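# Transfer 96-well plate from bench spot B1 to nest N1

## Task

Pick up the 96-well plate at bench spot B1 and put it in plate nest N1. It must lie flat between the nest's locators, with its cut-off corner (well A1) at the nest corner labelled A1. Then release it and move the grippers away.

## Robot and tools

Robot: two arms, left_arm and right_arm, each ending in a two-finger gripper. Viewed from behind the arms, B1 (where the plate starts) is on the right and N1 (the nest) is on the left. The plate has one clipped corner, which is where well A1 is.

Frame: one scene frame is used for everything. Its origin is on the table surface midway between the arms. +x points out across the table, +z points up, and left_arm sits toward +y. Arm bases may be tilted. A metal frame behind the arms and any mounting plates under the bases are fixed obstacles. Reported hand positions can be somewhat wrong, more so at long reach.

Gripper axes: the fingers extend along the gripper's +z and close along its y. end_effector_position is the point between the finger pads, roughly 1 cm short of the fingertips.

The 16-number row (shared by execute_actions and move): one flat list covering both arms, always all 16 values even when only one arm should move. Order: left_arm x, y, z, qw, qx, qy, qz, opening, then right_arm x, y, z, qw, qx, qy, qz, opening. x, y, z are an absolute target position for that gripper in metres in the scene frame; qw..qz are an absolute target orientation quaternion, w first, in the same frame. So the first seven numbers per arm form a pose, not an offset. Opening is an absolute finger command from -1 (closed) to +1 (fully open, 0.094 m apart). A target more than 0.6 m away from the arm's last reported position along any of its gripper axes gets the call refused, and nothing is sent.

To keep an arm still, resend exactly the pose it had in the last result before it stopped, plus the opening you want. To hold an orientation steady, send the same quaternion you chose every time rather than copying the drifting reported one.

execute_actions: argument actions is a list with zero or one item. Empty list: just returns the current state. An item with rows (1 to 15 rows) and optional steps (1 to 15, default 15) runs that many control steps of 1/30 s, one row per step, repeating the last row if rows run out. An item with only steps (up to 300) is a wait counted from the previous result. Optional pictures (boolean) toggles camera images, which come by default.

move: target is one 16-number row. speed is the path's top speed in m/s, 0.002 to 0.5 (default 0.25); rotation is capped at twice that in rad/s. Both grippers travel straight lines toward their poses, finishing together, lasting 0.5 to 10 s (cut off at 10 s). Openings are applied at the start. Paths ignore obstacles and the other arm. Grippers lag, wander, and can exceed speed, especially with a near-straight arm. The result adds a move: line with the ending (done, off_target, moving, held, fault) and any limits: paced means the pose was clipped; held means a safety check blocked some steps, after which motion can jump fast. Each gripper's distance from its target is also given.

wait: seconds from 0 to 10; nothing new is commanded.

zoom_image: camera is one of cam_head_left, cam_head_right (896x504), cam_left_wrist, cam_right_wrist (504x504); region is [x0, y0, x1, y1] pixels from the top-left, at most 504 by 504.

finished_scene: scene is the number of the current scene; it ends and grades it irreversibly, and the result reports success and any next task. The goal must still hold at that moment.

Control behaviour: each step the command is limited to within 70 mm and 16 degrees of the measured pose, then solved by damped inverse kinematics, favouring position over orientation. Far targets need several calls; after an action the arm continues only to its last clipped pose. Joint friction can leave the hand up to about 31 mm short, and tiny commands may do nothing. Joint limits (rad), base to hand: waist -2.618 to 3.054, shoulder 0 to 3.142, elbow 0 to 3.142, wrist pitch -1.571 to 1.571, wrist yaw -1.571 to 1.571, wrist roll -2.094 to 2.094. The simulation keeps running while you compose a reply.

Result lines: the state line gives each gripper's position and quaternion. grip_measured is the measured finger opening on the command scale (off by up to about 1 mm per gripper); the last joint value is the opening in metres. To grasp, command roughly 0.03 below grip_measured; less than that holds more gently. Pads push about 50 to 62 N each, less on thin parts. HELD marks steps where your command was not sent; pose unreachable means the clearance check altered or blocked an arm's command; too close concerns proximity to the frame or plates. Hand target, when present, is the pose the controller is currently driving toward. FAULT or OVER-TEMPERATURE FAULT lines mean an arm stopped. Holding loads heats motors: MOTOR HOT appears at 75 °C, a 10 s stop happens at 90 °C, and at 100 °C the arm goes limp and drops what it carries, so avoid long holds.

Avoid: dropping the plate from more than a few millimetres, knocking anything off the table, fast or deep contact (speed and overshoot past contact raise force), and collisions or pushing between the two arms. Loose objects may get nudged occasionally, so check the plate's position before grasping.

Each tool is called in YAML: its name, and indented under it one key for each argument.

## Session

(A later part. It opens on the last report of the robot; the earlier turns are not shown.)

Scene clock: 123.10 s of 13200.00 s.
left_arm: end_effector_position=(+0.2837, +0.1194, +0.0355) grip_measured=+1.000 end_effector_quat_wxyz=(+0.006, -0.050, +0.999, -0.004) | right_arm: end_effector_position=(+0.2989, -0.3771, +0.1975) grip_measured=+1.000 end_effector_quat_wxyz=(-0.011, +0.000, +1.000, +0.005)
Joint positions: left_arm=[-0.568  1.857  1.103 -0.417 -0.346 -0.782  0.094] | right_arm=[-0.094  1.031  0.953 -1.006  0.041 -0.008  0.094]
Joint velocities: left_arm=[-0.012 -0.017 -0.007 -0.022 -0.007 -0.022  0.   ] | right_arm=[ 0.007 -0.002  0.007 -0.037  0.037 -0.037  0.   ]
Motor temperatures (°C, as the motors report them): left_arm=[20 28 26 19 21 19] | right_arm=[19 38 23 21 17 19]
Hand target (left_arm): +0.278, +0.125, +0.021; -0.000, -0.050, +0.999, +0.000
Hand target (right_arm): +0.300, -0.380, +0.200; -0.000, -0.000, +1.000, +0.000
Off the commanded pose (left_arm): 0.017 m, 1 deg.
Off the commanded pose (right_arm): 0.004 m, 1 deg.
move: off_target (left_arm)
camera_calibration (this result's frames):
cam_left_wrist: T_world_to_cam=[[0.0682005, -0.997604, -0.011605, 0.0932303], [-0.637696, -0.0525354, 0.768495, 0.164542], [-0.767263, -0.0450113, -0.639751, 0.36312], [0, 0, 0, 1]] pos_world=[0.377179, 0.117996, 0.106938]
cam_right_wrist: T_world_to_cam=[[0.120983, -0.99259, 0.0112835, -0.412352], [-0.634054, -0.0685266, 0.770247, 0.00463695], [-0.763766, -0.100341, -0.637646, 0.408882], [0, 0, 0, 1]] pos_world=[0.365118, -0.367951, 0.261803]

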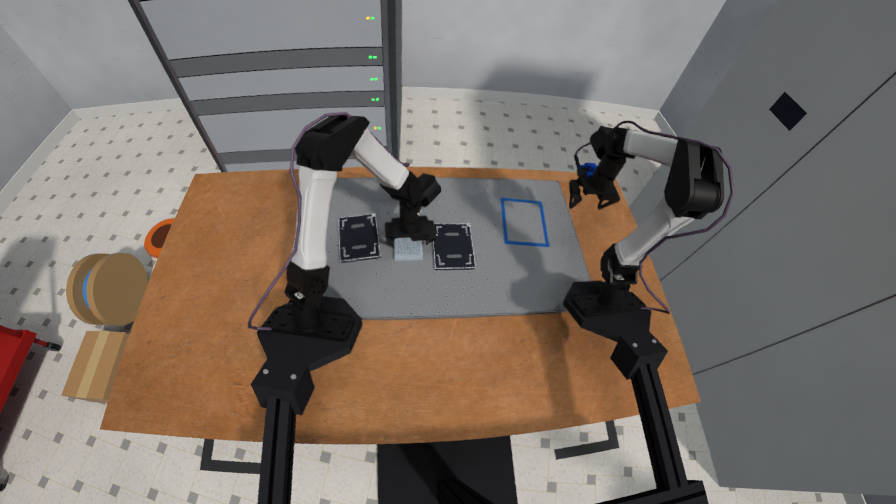

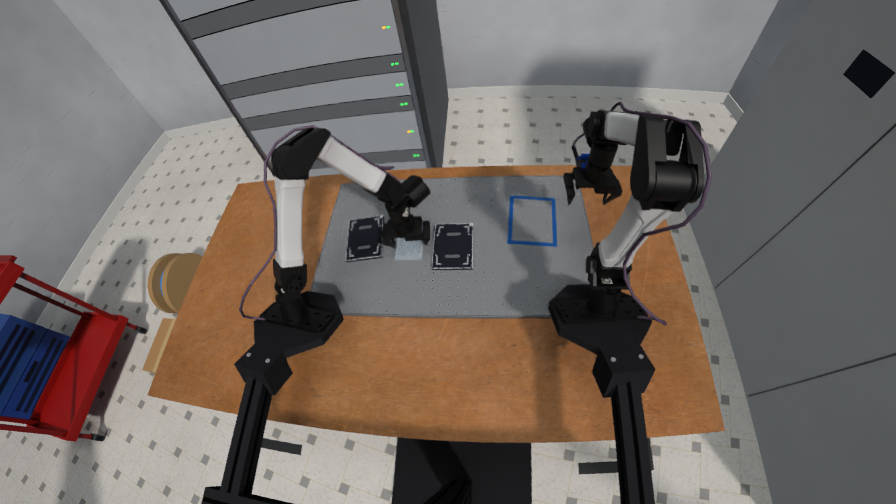

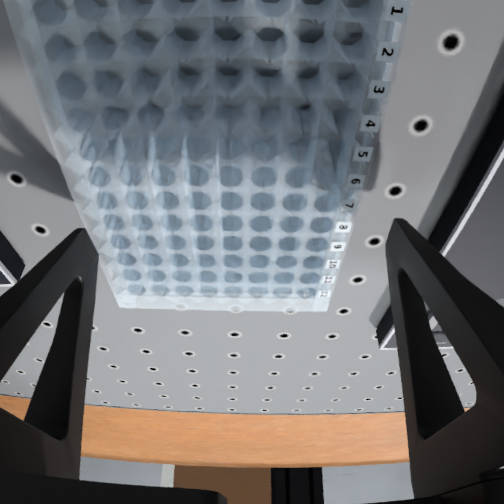

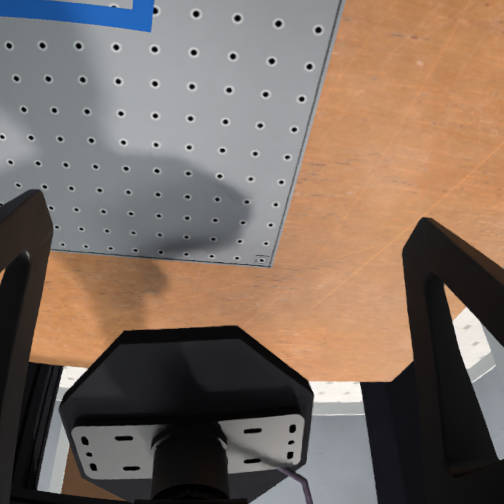

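move:
  target: [0.28,0.137,0.04,0,-0.05,0.9987,0,1,0.3,-0.38,0.2,0,0,1,0,1]
  speed: 0.02

Scene clock: 125.70 s of 13200.00 s.
left_arm: end_effector_position=(+0.2835, +0.1310, +0.0390) grip_measured=+1.000 end_effector_quat_wxyz=(+0.006, -0.052, +0.999, -0.002) | right_arm: end_effector_position=(+0.2989, -0.3771, +0.1975) grip_measured=+1.000 end_effector_quat_wxyz=(-0.011, +0.000, +1.000, +0.005)
Joint positions: left_arm=[-0.548  1.822  1.071 -0.418 -0.342 -0.768  0.094] | right_arm=[-0.094  1.031  0.953 -1.006  0.041 -0.008  0.094]
Joint velocities: left_arm=[ 0.007  0.002 -0.002 -0.022  0.007  0.007  0.   ] | right_arm=[ 0.012  0.007 -0.017  0.007 -0.022 -0.022  0.   ]
Motor temperatures (°C, as the motors report them): left_arm=[20 28 25 19 21 19] | right_arm=[19 37 23 21 17 19]
Hand target (left_arm): +0.280, +0.137, +0.040; -0.000, -0.050, +0.999, -0.000
Hand target (right_arm): +0.300, -0.380, +0.200; -0.000, +0.000, +1.000, +0.000
Off the commanded pose (left_arm): 0.007 m, 1 deg.
Off the commanded pose (right_arm): 0.004 m, 1 deg.
move: done
camera_calibration (this result's frames):
cam_left_wrist: T_world_to_cam=[[0.0718842, -0.99726, -0.017453, 0.103987], [-0.636505, -0.0593384, 0.768986, 0.162815], [-0.767915, -0.0441691, -0.639027, 0.36581], [0, 0, 0, 1]] pos_world=[0.377069, 0.129521, 0.110375]
cam_right_wrist: T_world_to_cam=[[0.120983, -0.99259, 0.0112835, -0.412352], [-0.634054, -0.0685266, 0.770247, 0.00463695], [-0.763766, -0.100341, -0.637646, 0.408882], [0, 0, 0, 1]] pos_world=[0.365118, -0.367951, 0.261803]

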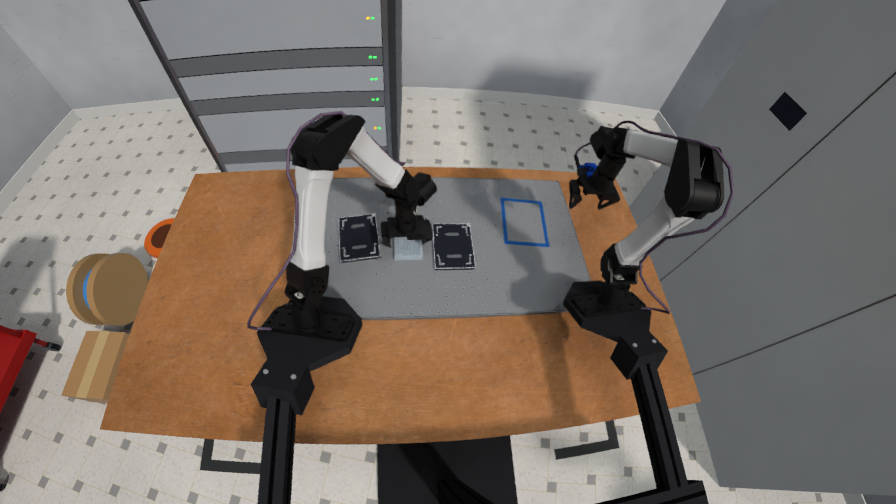

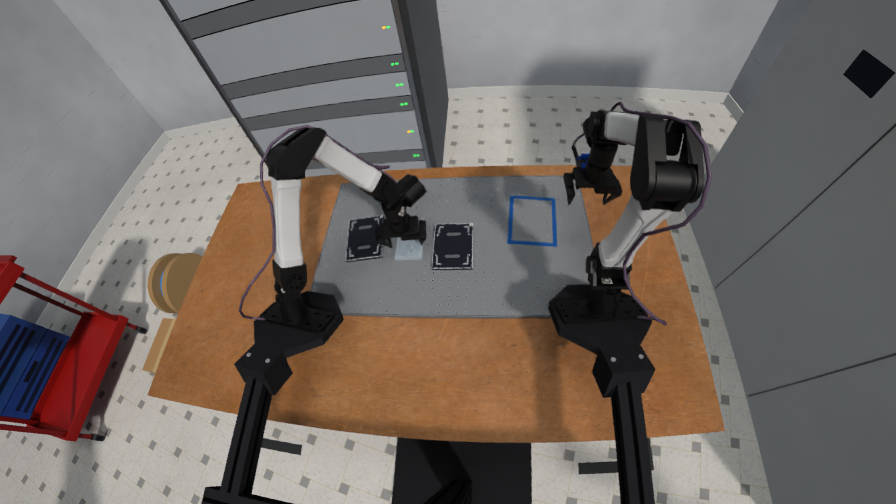

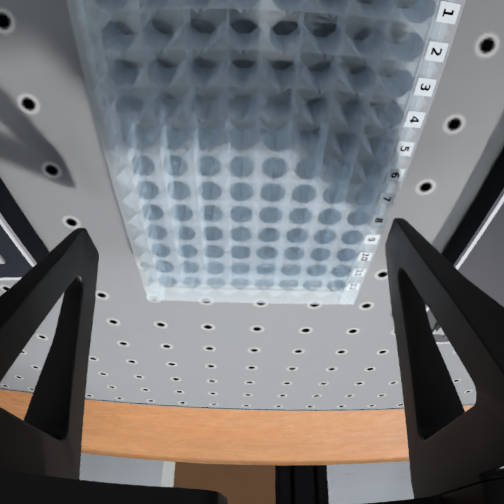

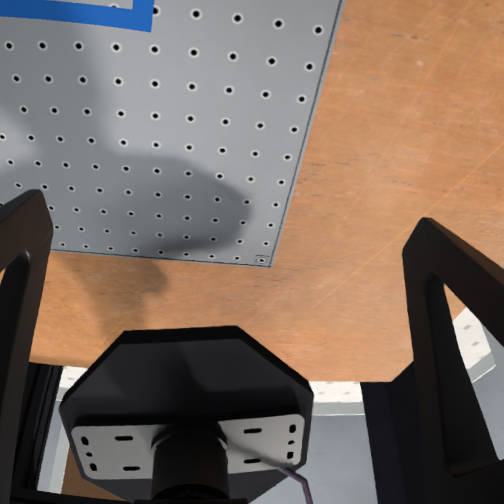

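move:
  target: [0.28,0.124,-0.005,0,-0.05,0.9987,0,1,0.3,-0.38,0.2,0,0,1,0,1]
  speed: 0.02

Scene clock: 129.63 s of 13200.00 s.
left_arm: end_effector_position=(+0.2794, +0.1238, +0.0208) grip_measured=+1.000 end_effector_quat_wxyz=(+0.002, -0.046, +0.999, -0.005) | right_arm: end_effector_position=(+0.2989, -0.3771, +0.1975) grip_measured=+1.000 end_effector_quat_wxyz=(-0.011, +0.000, +1.000, +0.005)
Joint positions: left_arm=[-0.548  1.887  1.077 -0.362 -0.332 -0.756  0.094] | right_arm=[-0.094  1.031  0.953 -1.006  0.041 -0.008  0.094]
Joint velocities: left_arm=[-0.012  0.002  0.007  0.007  0.066  0.007  0.   ] | right_arm=[-0.007 -0.002  0.002 -0.022 -0.022  0.095  0.   ]
Motor temperatures (°C, as the motors report them): left_arm=[20 28 25 19 21 19] | right_arm=[19 37 23 21 17 19]
Hand target (left_arm): +0.278, +0.125, -0.003; -0.000, -0.050, +0.999, +0.000
Hand target (right_arm): +0.300, -0.380, +0.200; -0.000, +0.000, +1.000, +0.000
Off the commanded pose (left_arm): 0.026 m, 1 deg.
Off the commanded pose (right_arm): 0.004 m, 1 deg.
move: off_target (left_arm)
camera_calibration (this result's frames):
cam_left_wrist: T_world_to_cam=[[0.0589955, -0.998199, -0.0108307, 0.100348], [-0.631464, -0.0457195, 0.774056, 0.170632], [-0.773157, -0.0388266, -0.633025, 0.351439], [0, 0, 0, 1]] pos_world=[0.373546, 0.121614, 0.0914779]
cam_right_wrist: T_world_to_cam=[[0.120983, -0.99259, 0.0112835, -0.412352], [-0.634054, -0.0685266, 0.770247, 0.00463695], [-0.763766, -0.100341, -0.637646, 0.408882], [0, 0, 0, 1]] pos_world=[0.365118, -0.367951, 0.261803]

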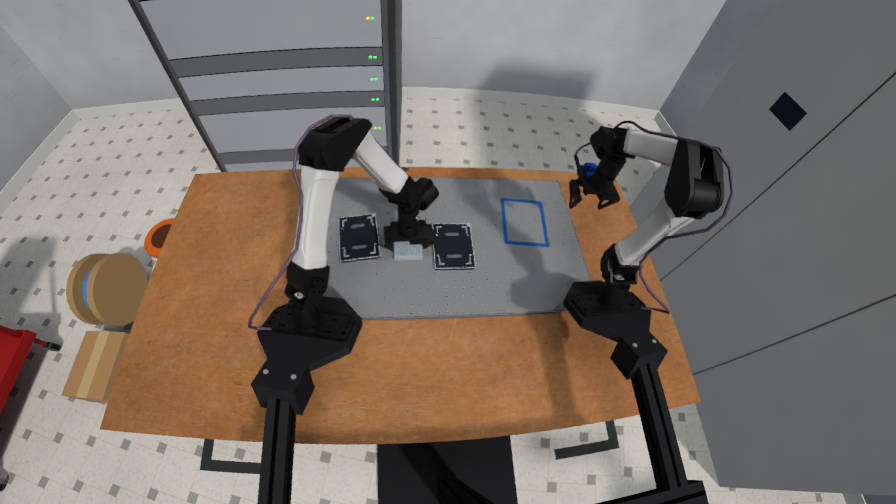

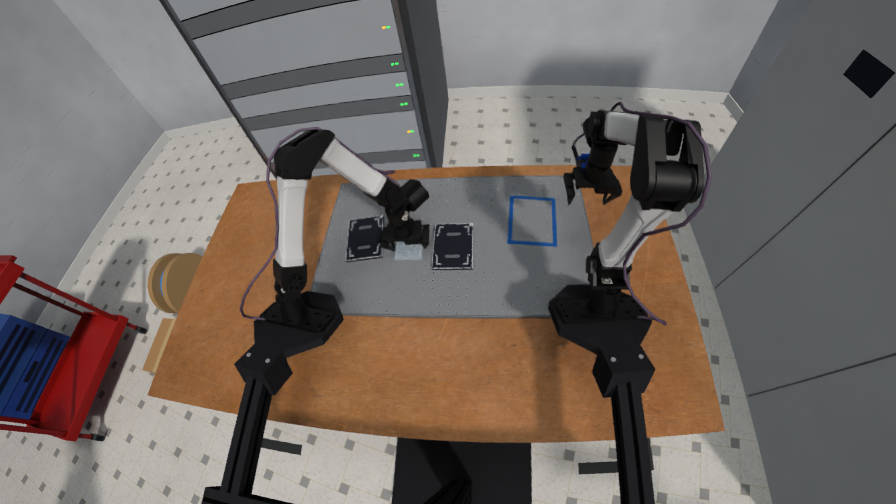

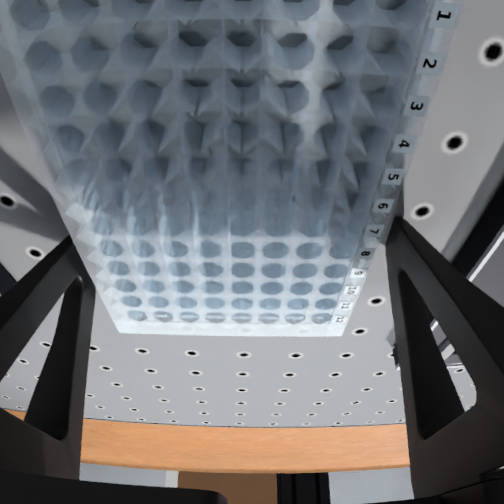

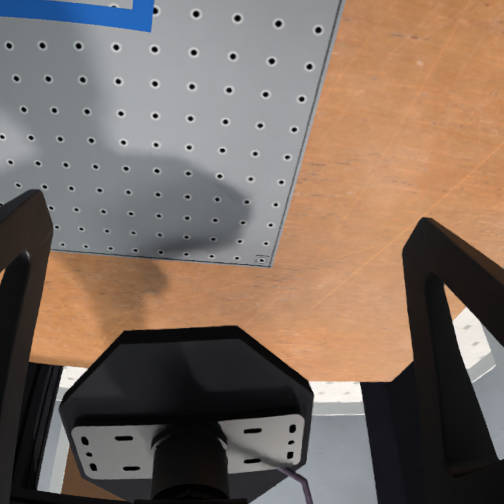

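move:
  target: [0.279,0.127,0.018,0,-0.05,0.9987,0,0.73,0.3,-0.38,0.2,0,0,1,0,1]

move:
  target: [0.279,0.127,0.09,0,-0.05,0.9987,0,0.73,0.3,-0.38,0.2,0,0,1,0,1]
  speed: 0.05

Scene clock: 132.87 s of 13200.00 s.
left_arm: end_effector_position=(+0.2798, +0.1236, +0.0217) grip_measured=+0.779 end_effector_quat_wxyz=(+0.003, -0.046, +0.999, -0.005) | right_arm: end_effector_position=(+0.2989, -0.3771, +0.1975) grip_measured=+1.000 end_effector_quat_wxyz=(-0.011, +0.000, +1.000, +0.005)
Joint positions: left_arm=[-0.549  1.884  1.077 -0.363 -0.333 -0.756  0.084] | right_arm=[-0.094  1.031  0.953 -1.006  0.041 -0.008  0.094]
Joint velocities: left_arm=[-0.002 -0.002 -0.017 -0.022  0.066  0.051  0.001] | right_arm=[-0.002  0.002  0.027  0.051  0.066  0.051  0.   ]
Motor temperatures (°C, as the motors report them): left_arm=[20 27 25 19 21 19] | right_arm=[19 36 23 21 17 19]
Hand target (left_arm): +0.279, +0.127, +0.018; +0.000, -0.050, +0.999, +0.000
Hand target (right_arm): +0.300, -0.380, +0.200; -0.000, +0.000, +1.000, +0.000
Off the commanded pose (left_arm): 0.005 m, 1 deg.
Off the commanded pose (right_arm): 0.004 m, 1 deg.
move: done
camera_calibration (this result's frames):
cam_left_wrist: T_world_to_cam=[[0.0584783, -0.998238, -0.0100756, 0.100301], [-0.632733, -0.0448693, 0.773069, 0.170459], [-0.772159, -0.0388326, -0.634242, 0.352047], [0, 0, 0, 1]] pos_world=[0.373826, 0.121443, 0.0925174]
cam_right_wrist: T_world_to_cam=[[0.120983, -0.99259, 0.0112835, -0.412352], [-0.634054, -0.0685266, 0.770247, 0.00463695], [-0.763766, -0.100341, -0.637646, 0.408882], [0, 0, 0, 1]] pos_world=[0.365118, -0.367951, 0.261803]

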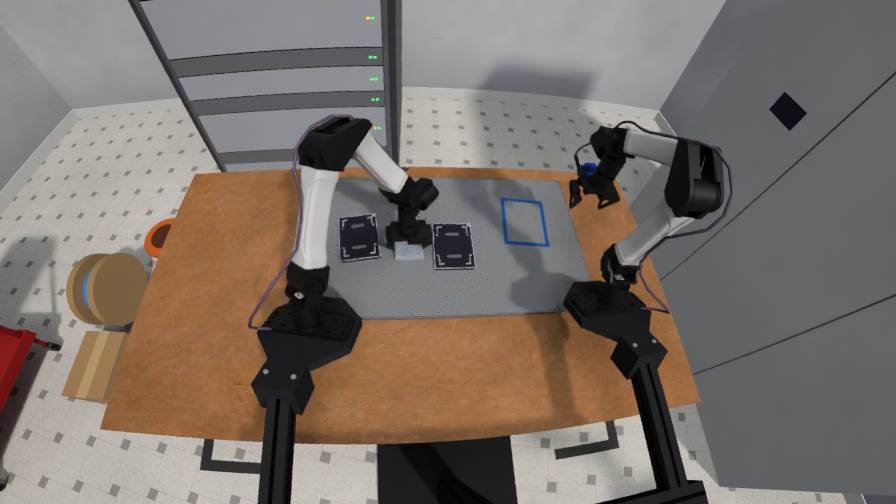

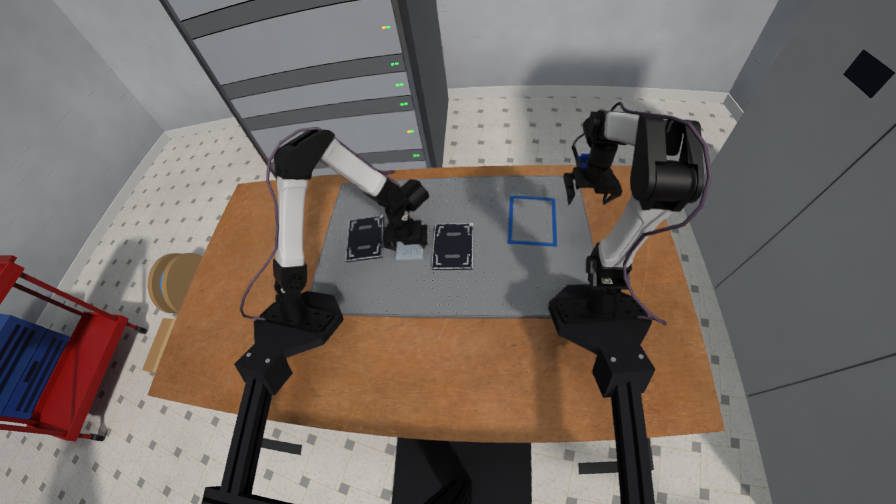

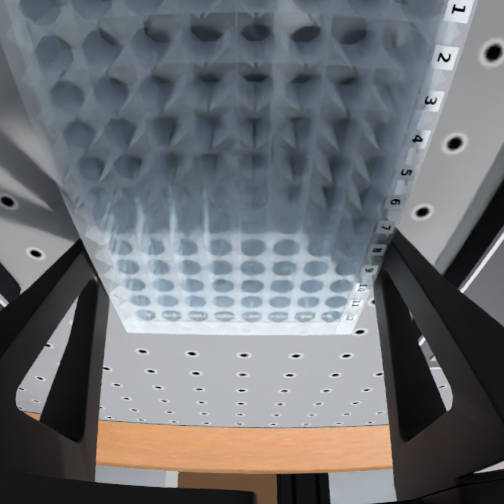

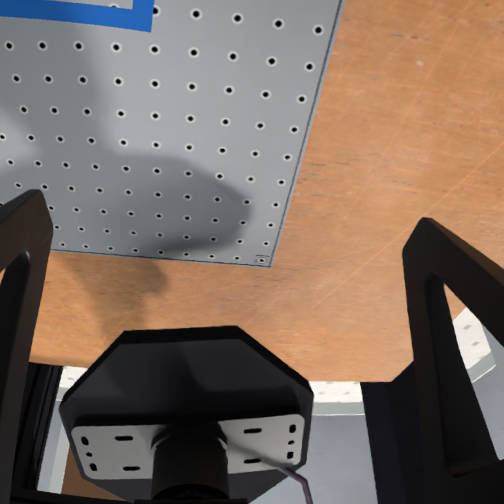

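Scene clock: 134.70 s of 13200.00 s.
left_arm: end_effector_position=(+0.2747, +0.1304, +0.0823) grip_measured=+0.779 end_effector_quat_wxyz=(-0.007, -0.048, +0.999, +0.004) | right_arm: end_effector_position=(+0.2989, -0.3771, +0.1975) grip_measured=+1.000 end_effector_quat_wxyz=(-0.011, +0.000, +1.000, +0.005)
Joint positions: left_arm=[-0.606  1.714  1.1   -0.603 -0.353 -0.826  0.084] | right_arm=[-0.094  1.031  0.953 -1.006  0.041 -0.008  0.094]
Joint velocities: left_arm=[ 0.017 -0.007 -0.002 -0.022 -0.022 -0.007  0.   ] | right_arm=[-0.022  0.007 -0.022 -0.051  0.051 -0.007  0.   ]
Motor temperatures (°C, as the motors report them): left_arm=[21 28 25 19 21 19] | right_arm=[19 36 23 21 17 19]
Hand target (left_arm): +0.279, +0.127, +0.091; +0.000, -0.050, +0.999, +0.000
Hand target (right_arm): +0.300, -0.380, +0.200; -0.000, +0.000, +1.000, +0.000
Off the commanded pose (left_arm): 0.009 m, 1 deg.
Off the commanded pose (right_arm): 0.004 m, 1 deg.
move: done
camera_calibration (this result's frames):
cam_left_wrist: T_world_to_cam=[[0.062991, -0.997622, -0.0279837, 0.10814], [-0.61652, -0.0609467, 0.784977, 0.117364], [-0.784815, -0.032194, -0.618893, 0.388126], [0, 0, 0, 1]] pos_world=[0.370153, 0.127531, 0.151106]
cam_right_wrist: T_world_to_cam=[[0.120983, -0.99259, 0.0112835, -0.412352], [-0.634054, -0.0685266, 0.770247, 0.00463695], [-0.763766, -0.100341, -0.637646, 0.408882], [0, 0, 0, 1]] pos_world=[0.365118, -0.367951, 0.261803]

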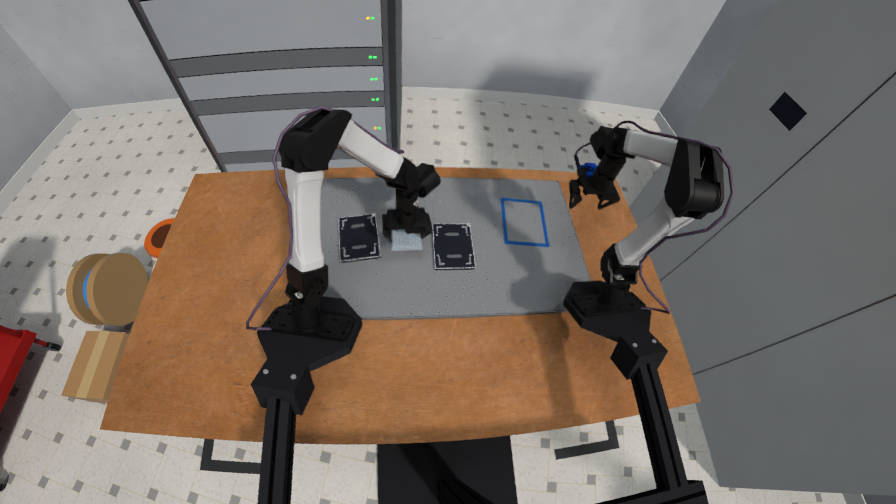

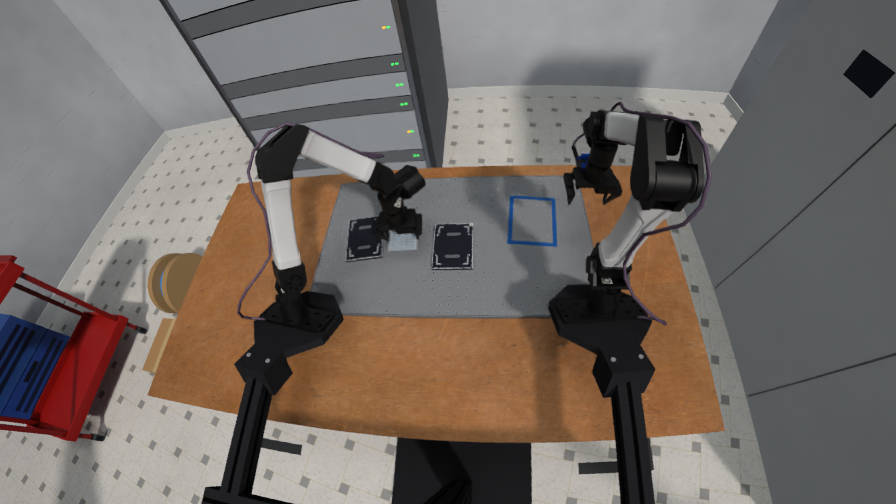

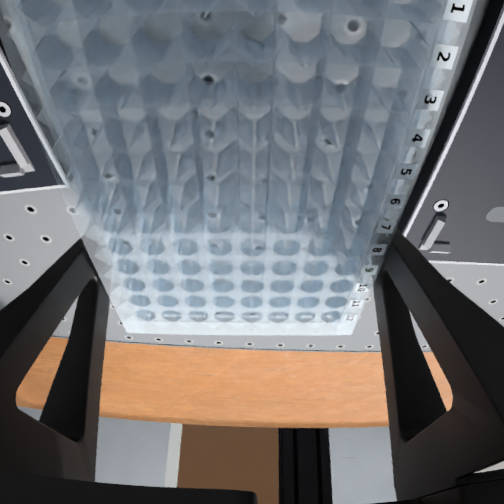

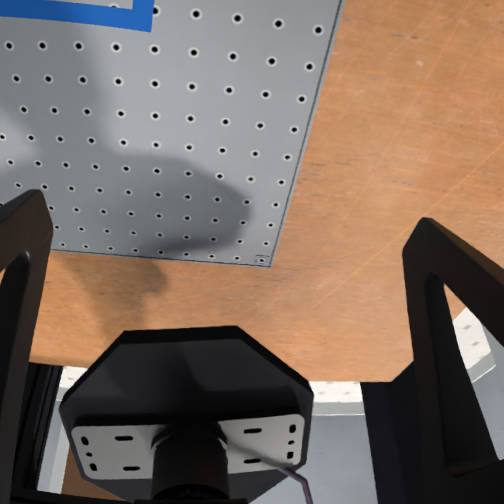

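move:
  target: [0.30,0.28,0.07,0,-0.07,0.9976,0,0.73,0.3,-0.38,0.2,0,0,1,0,1]
  speed: 0.08

Scene clock: 139.50 s of 13200.00 s.
left_arm: end_effector_position=(+0.3016, +0.2788, +0.0683) grip_measured=+0.779 end_effector_quat_wxyz=(-0.007, -0.072, +0.997, +0.003) | right_arm: end_effector_position=(+0.2989, -0.3771, +0.1975) grip_measured=+1.000 end_effector_quat_wxyz=(-0.011, +0.000, +1.000, +0.005)
Joint positions: left_arm=[-0.111  1.487  0.857 -0.467 -0.148 -0.406  0.084] | right_arm=[-0.094  1.031  0.953 -1.006  0.041 -0.008  0.094]
Joint velocities: left_arm=[-0.007 -0.002  0.012 -0.037  0.022 -0.037 -0.001] | right_arm=[-0.017 -0.007 -0.017  0.007  0.037 -0.022  0.   ]
Motor temperatures (°C, as the motors report them): left_arm=[21 28 25 19 21 19] | right_arm=[19 36 23 21 17 19]
Hand target (left_arm): +0.302, +0.280, +0.070; +0.000, -0.071, +0.997, -0.003
Hand target (right_arm): +0.300, -0.380, +0.200; -0.000, +0.000, +1.000, +0.000
Off the commanded pose (left_arm): 0.003 m, 1 deg.
Off the commanded pose (right_arm): 0.004 m, 1 deg.
move: done
camera_calibration (this result's frames):
cam_left_wrist: T_world_to_cam=[[0.109897, -0.993595, -0.0262976, 0.238727], [-0.613517, -0.0886266, 0.784693, 0.160763], [-0.781997, -0.070101, -0.619327, 0.415083], [0, 0, 0, 1]] pos_world=[0.39699, 0.280543, 0.137201]
cam_right_wrist: T_world_to_cam=[[0.120983, -0.99259, 0.0112835, -0.412352], [-0.634054, -0.0685266, 0.770247, 0.00463695], [-0.763766, -0.100341, -0.637646, 0.408882], [0, 0, 0, 1]] pos_world=[0.365118, -0.367951, 0.261803]

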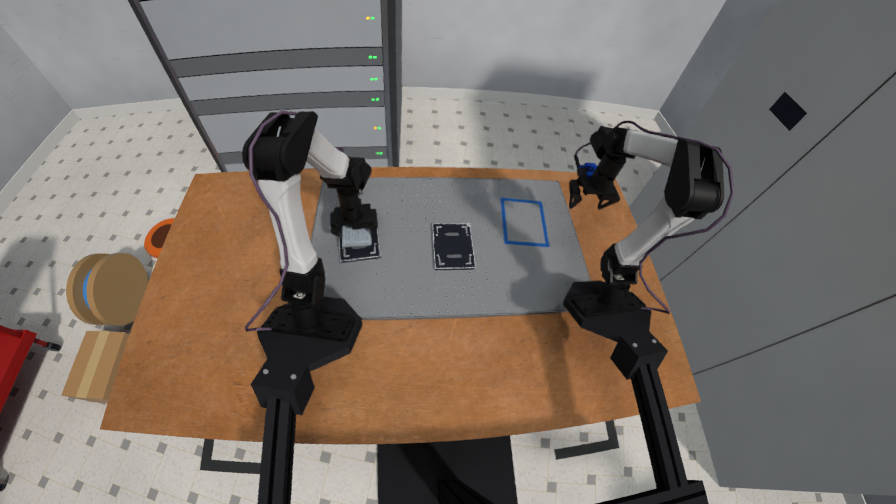

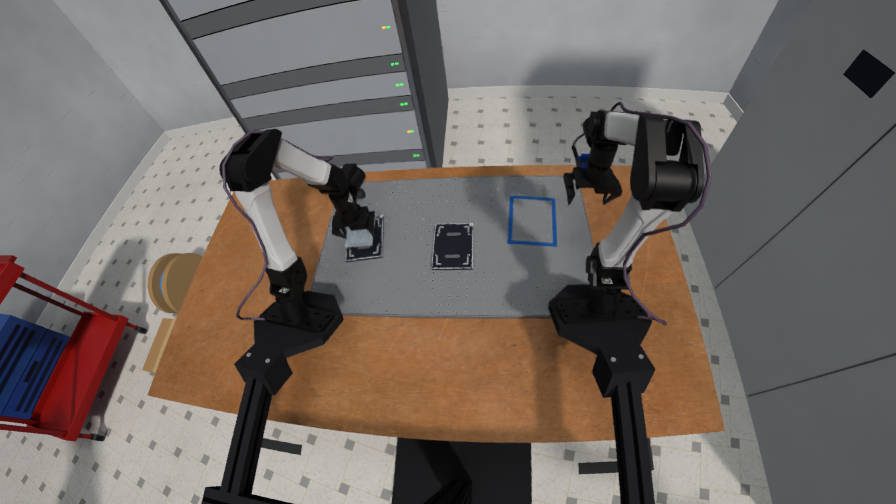

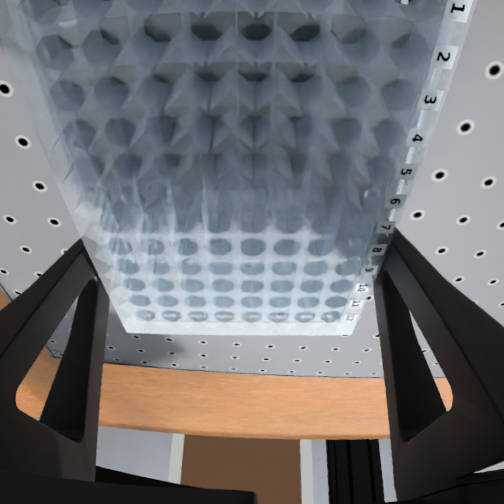

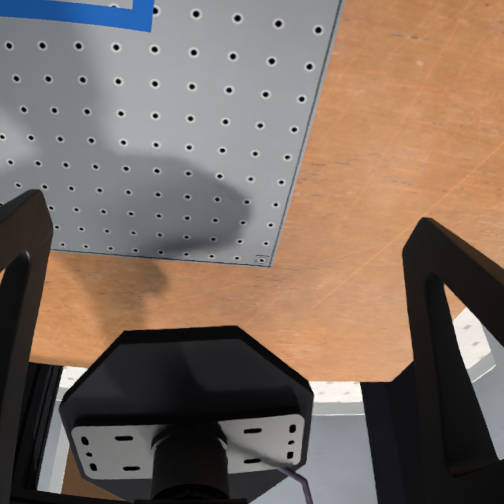

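Lower to just above the nest and inspect.

move:
  target: [0.295,0.28,0.035,0,-0.07,0.9976,0,0.73,0.3,-0.38,0.2,0,0,1,0,1]
  speed: 0.03

zoom_image:
  camera: "cam_head_left"
  region: [310, 190, 410, 280]

zoom_image:
  camera: "cam_head_right"
  region: [320, 190, 420, 280]

Scene clock: 143.67 s of 13200.00 s.
left_arm: end_effector_position=(+0.2994, +0.2772, +0.0402) grip_measured=+0.779 end_effector_quat_wxyz=(+0.004, -0.070, +0.998, -0.000) | right_arm: end_effector_position=(+0.2989, -0.3771, +0.1975) grip_measured=+1.000 end_effector_quat_wxyz=(-0.011, +0.000, +1.000, +0.005)
Joint positions: left_arm=[-0.105  1.566  0.808 -0.314 -0.147 -0.394  0.084] | right_arm=[-0.094  1.031  0.953 -1.006  0.041 -0.008  0.094]
Joint velocities: left_arm=[ 0.012 -0.002 -0.012  0.007 -0.081 -0.081 -0.001] | right_arm=[ 0.012 -0.007 -0.002 -0.022 -0.007  0.007  0.   ]
Motor temperatures (°C, as the motors report them): left_arm=[20 28 25 19 21 19] | right_arm=[18 35 24 21 17 19]
Hand target (left_arm): +0.295, +0.280, +0.035; -0.000, -0.070, +0.998, -0.000
Hand target (right_arm): +0.300, -0.380, +0.200; -0.000, +0.000, +1.000, +0.000
Off the commanded pose (left_arm): 0.007 m, 0 deg.
Off the commanded pose (right_arm): 0.004 m, 1 deg.
move: done
camera_calibration (this result's frames):
cam_left_wrist: T_world_to_cam=[[0.107785, -0.993984, -0.0194623, 0.237082], [-0.631283, -0.0835516, 0.771039, 0.185761], [-0.768026, -0.07082, -0.636491, 0.392578], [0, 0, 0, 1]] pos_world=[0.393225, 0.278979, 0.111257]
cam_right_wrist: T_world_to_cam=[[0.120983, -0.99259, 0.0112835, -0.412352], [-0.634054, -0.0685266, 0.770247, 0.00463695], [-0.763766, -0.100341, -0.637646, 0.408882], [0, 0, 0, 1]] pos_world=[0.365118, -0.367951, 0.261803]

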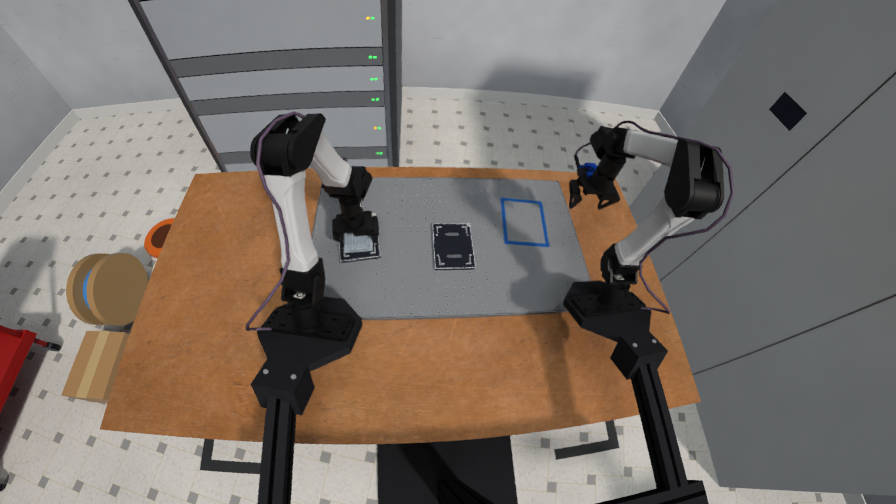

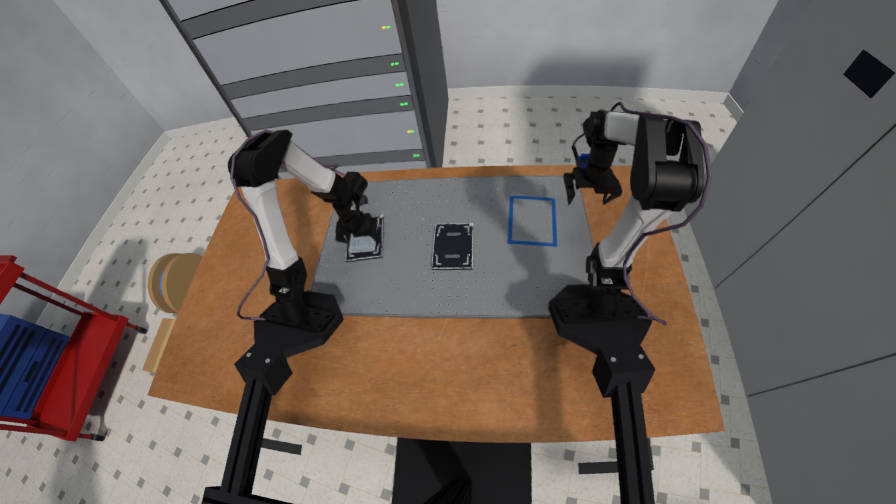

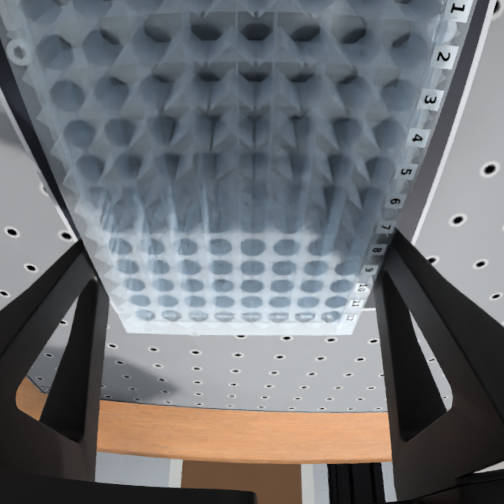

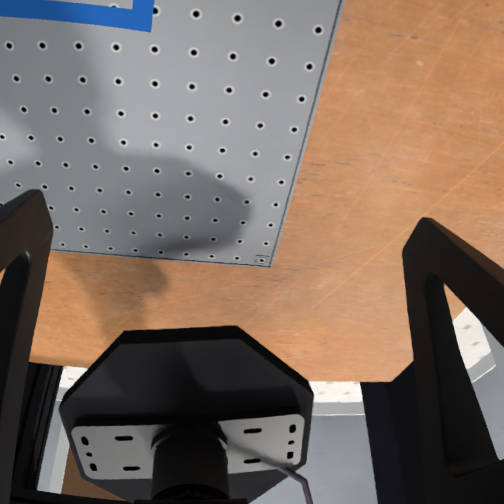

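Region (310, 190, 410, 280) of cam_head_left's 896x504 image, scaled by 5.040, with more detail than that image has; it fills the top 454 rows of this view, and the rest is white.

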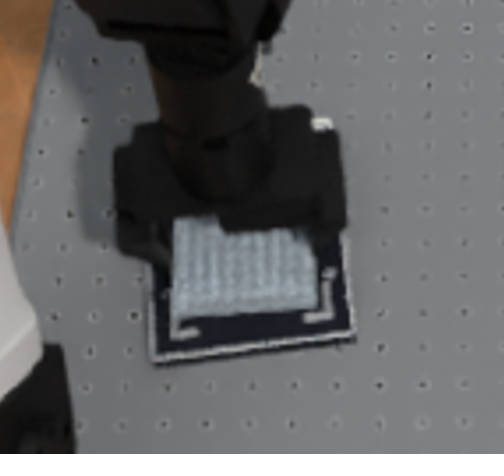

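Region (320, 190, 420, 280) of cam_head_right's 896x504 image, scaled by 5.040, with more detail than that image has; it fills the top 454 rows of this view, and the rest is white.

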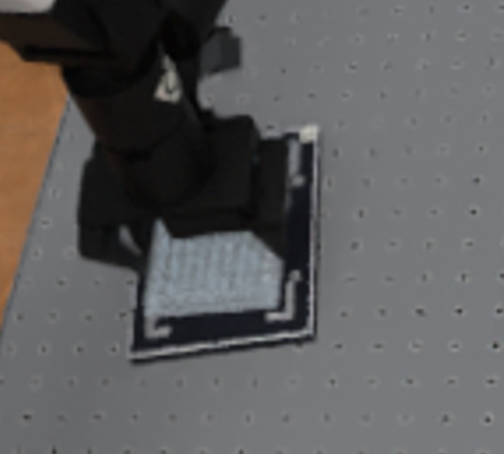

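move:
  target: [0.30,0.277,0.012,0,-0.07,0.9976,0,0.73,0.3,-0.38,0.2,0,0,1,0,1]
  speed: 0.015

zoom_image:
  camera: "cam_head_left"
  region: [310, 190, 410, 280]

zoom_image:
  camera: "cam_head_right"
  region: [320, 190, 420, 280]

Scene clock: 151.57 s of 13200.00 s.
left_arm: end_effector_position=(+0.2991, +0.2756, +0.0330) grip_measured=+0.779 end_effector_quat_wxyz=(+0.003, -0.070, +0.998, -0.002) | right_arm: end_effector_position=(+0.2989, -0.3771, +0.1975) grip_measured=+1.000 end_effector_quat_wxyz=(-0.011, +0.000, +1.000, +0.005)
Joint positions: left_arm=[-0.105  1.595  0.808 -0.287 -0.144 -0.394  0.084] | right_arm=[-0.094  1.031  0.953 -1.006  0.041 -0.008  0.094]
Joint velocities: left_arm=[ 0.007 -0.007  0.002  0.037  0.066 -0.066  0.   ] | right_arm=[-0.002  0.017 -0.002  0.037 -0.022  0.007  0.   ]
Motor temperatures (°C, as the motors report them): left_arm=[20 28 25 19 21 19] | right_arm=[18 35 24 21 17 19]
Hand target (left_arm): +0.298, +0.277, +0.014; -0.000, -0.070, +0.998, +0.000
Hand target (right_arm): +0.300, -0.380, +0.200; -0.000, +0.000, +1.000, +0.000
Off the commanded pose (left_arm): 0.021 m, 0 deg.
Off the commanded pose (right_arm): 0.004 m, 1 deg.
After step 90, 2.80 s passed at rest.
move: off_target (left_arm)
camera_calibration (this result's frames):
cam_left_wrist: T_world_to_cam=[[0.107498, -0.994064, -0.0167873, 0.235392], [-0.62951, -0.0811253, 0.772745, 0.189722], [-0.76952, -0.0725012, -0.634494, 0.388469], [0, 0, 0, 1]] pos_world=[0.393062, 0.27755, 0.103826]
cam_right_wrist: T_world_to_cam=[[0.120983, -0.99259, 0.0112835, -0.412352], [-0.634054, -0.0685266, 0.770247, 0.00463695], [-0.763766, -0.100341, -0.637646, 0.408882], [0, 0, 0, 1]] pos_world=[0.365118, -0.367951, 0.261803]

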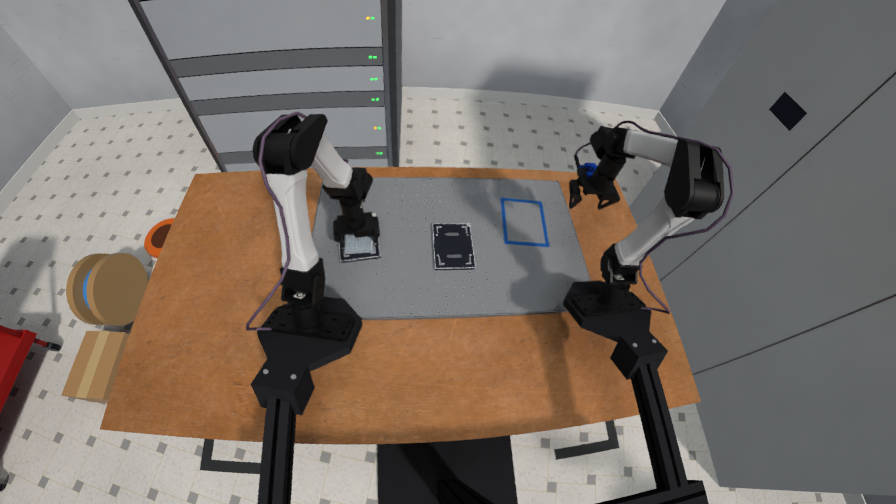

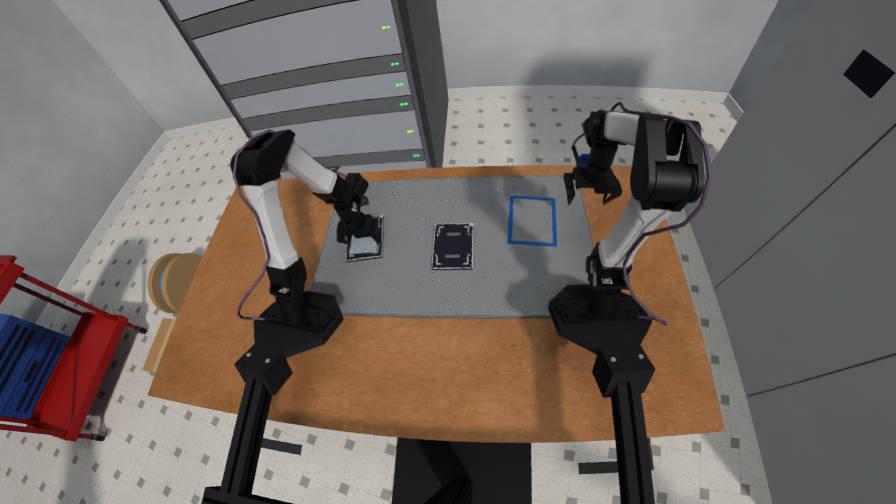

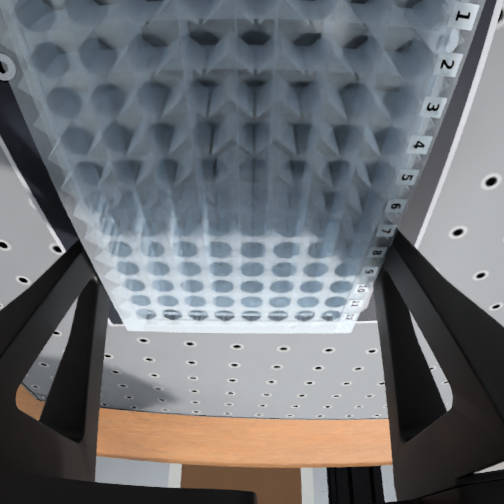

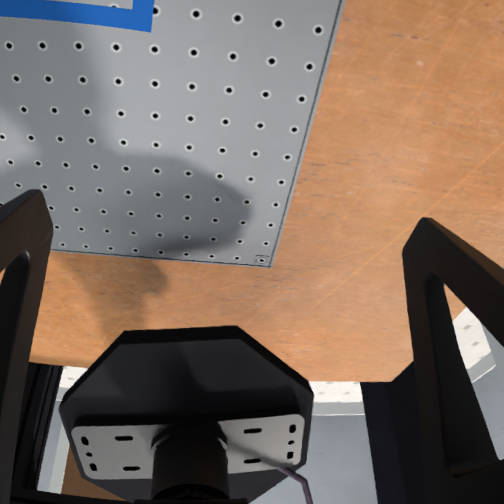

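Region (310, 190, 410, 280) of cam_head_left's 896x504 image, scaled by 5.040, with more detail than that image has; it fills the top 454 rows of this view, and the rest is white.

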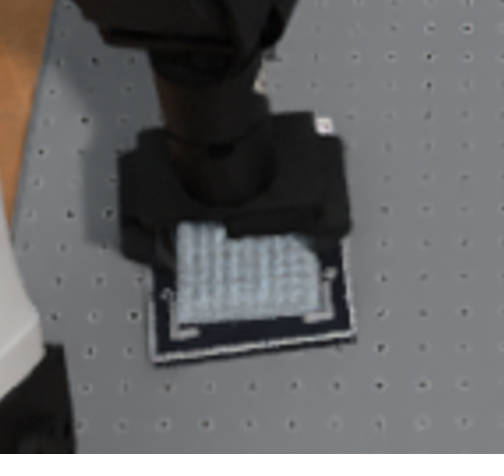

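Region (320, 190, 420, 280) of cam_head_right's 896x504 image, scaled by 5.040, with more detail than that image has; it fills the top 454 rows of this view, and the rest is white.

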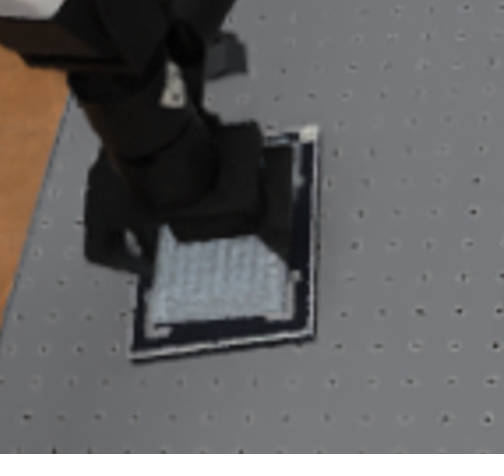

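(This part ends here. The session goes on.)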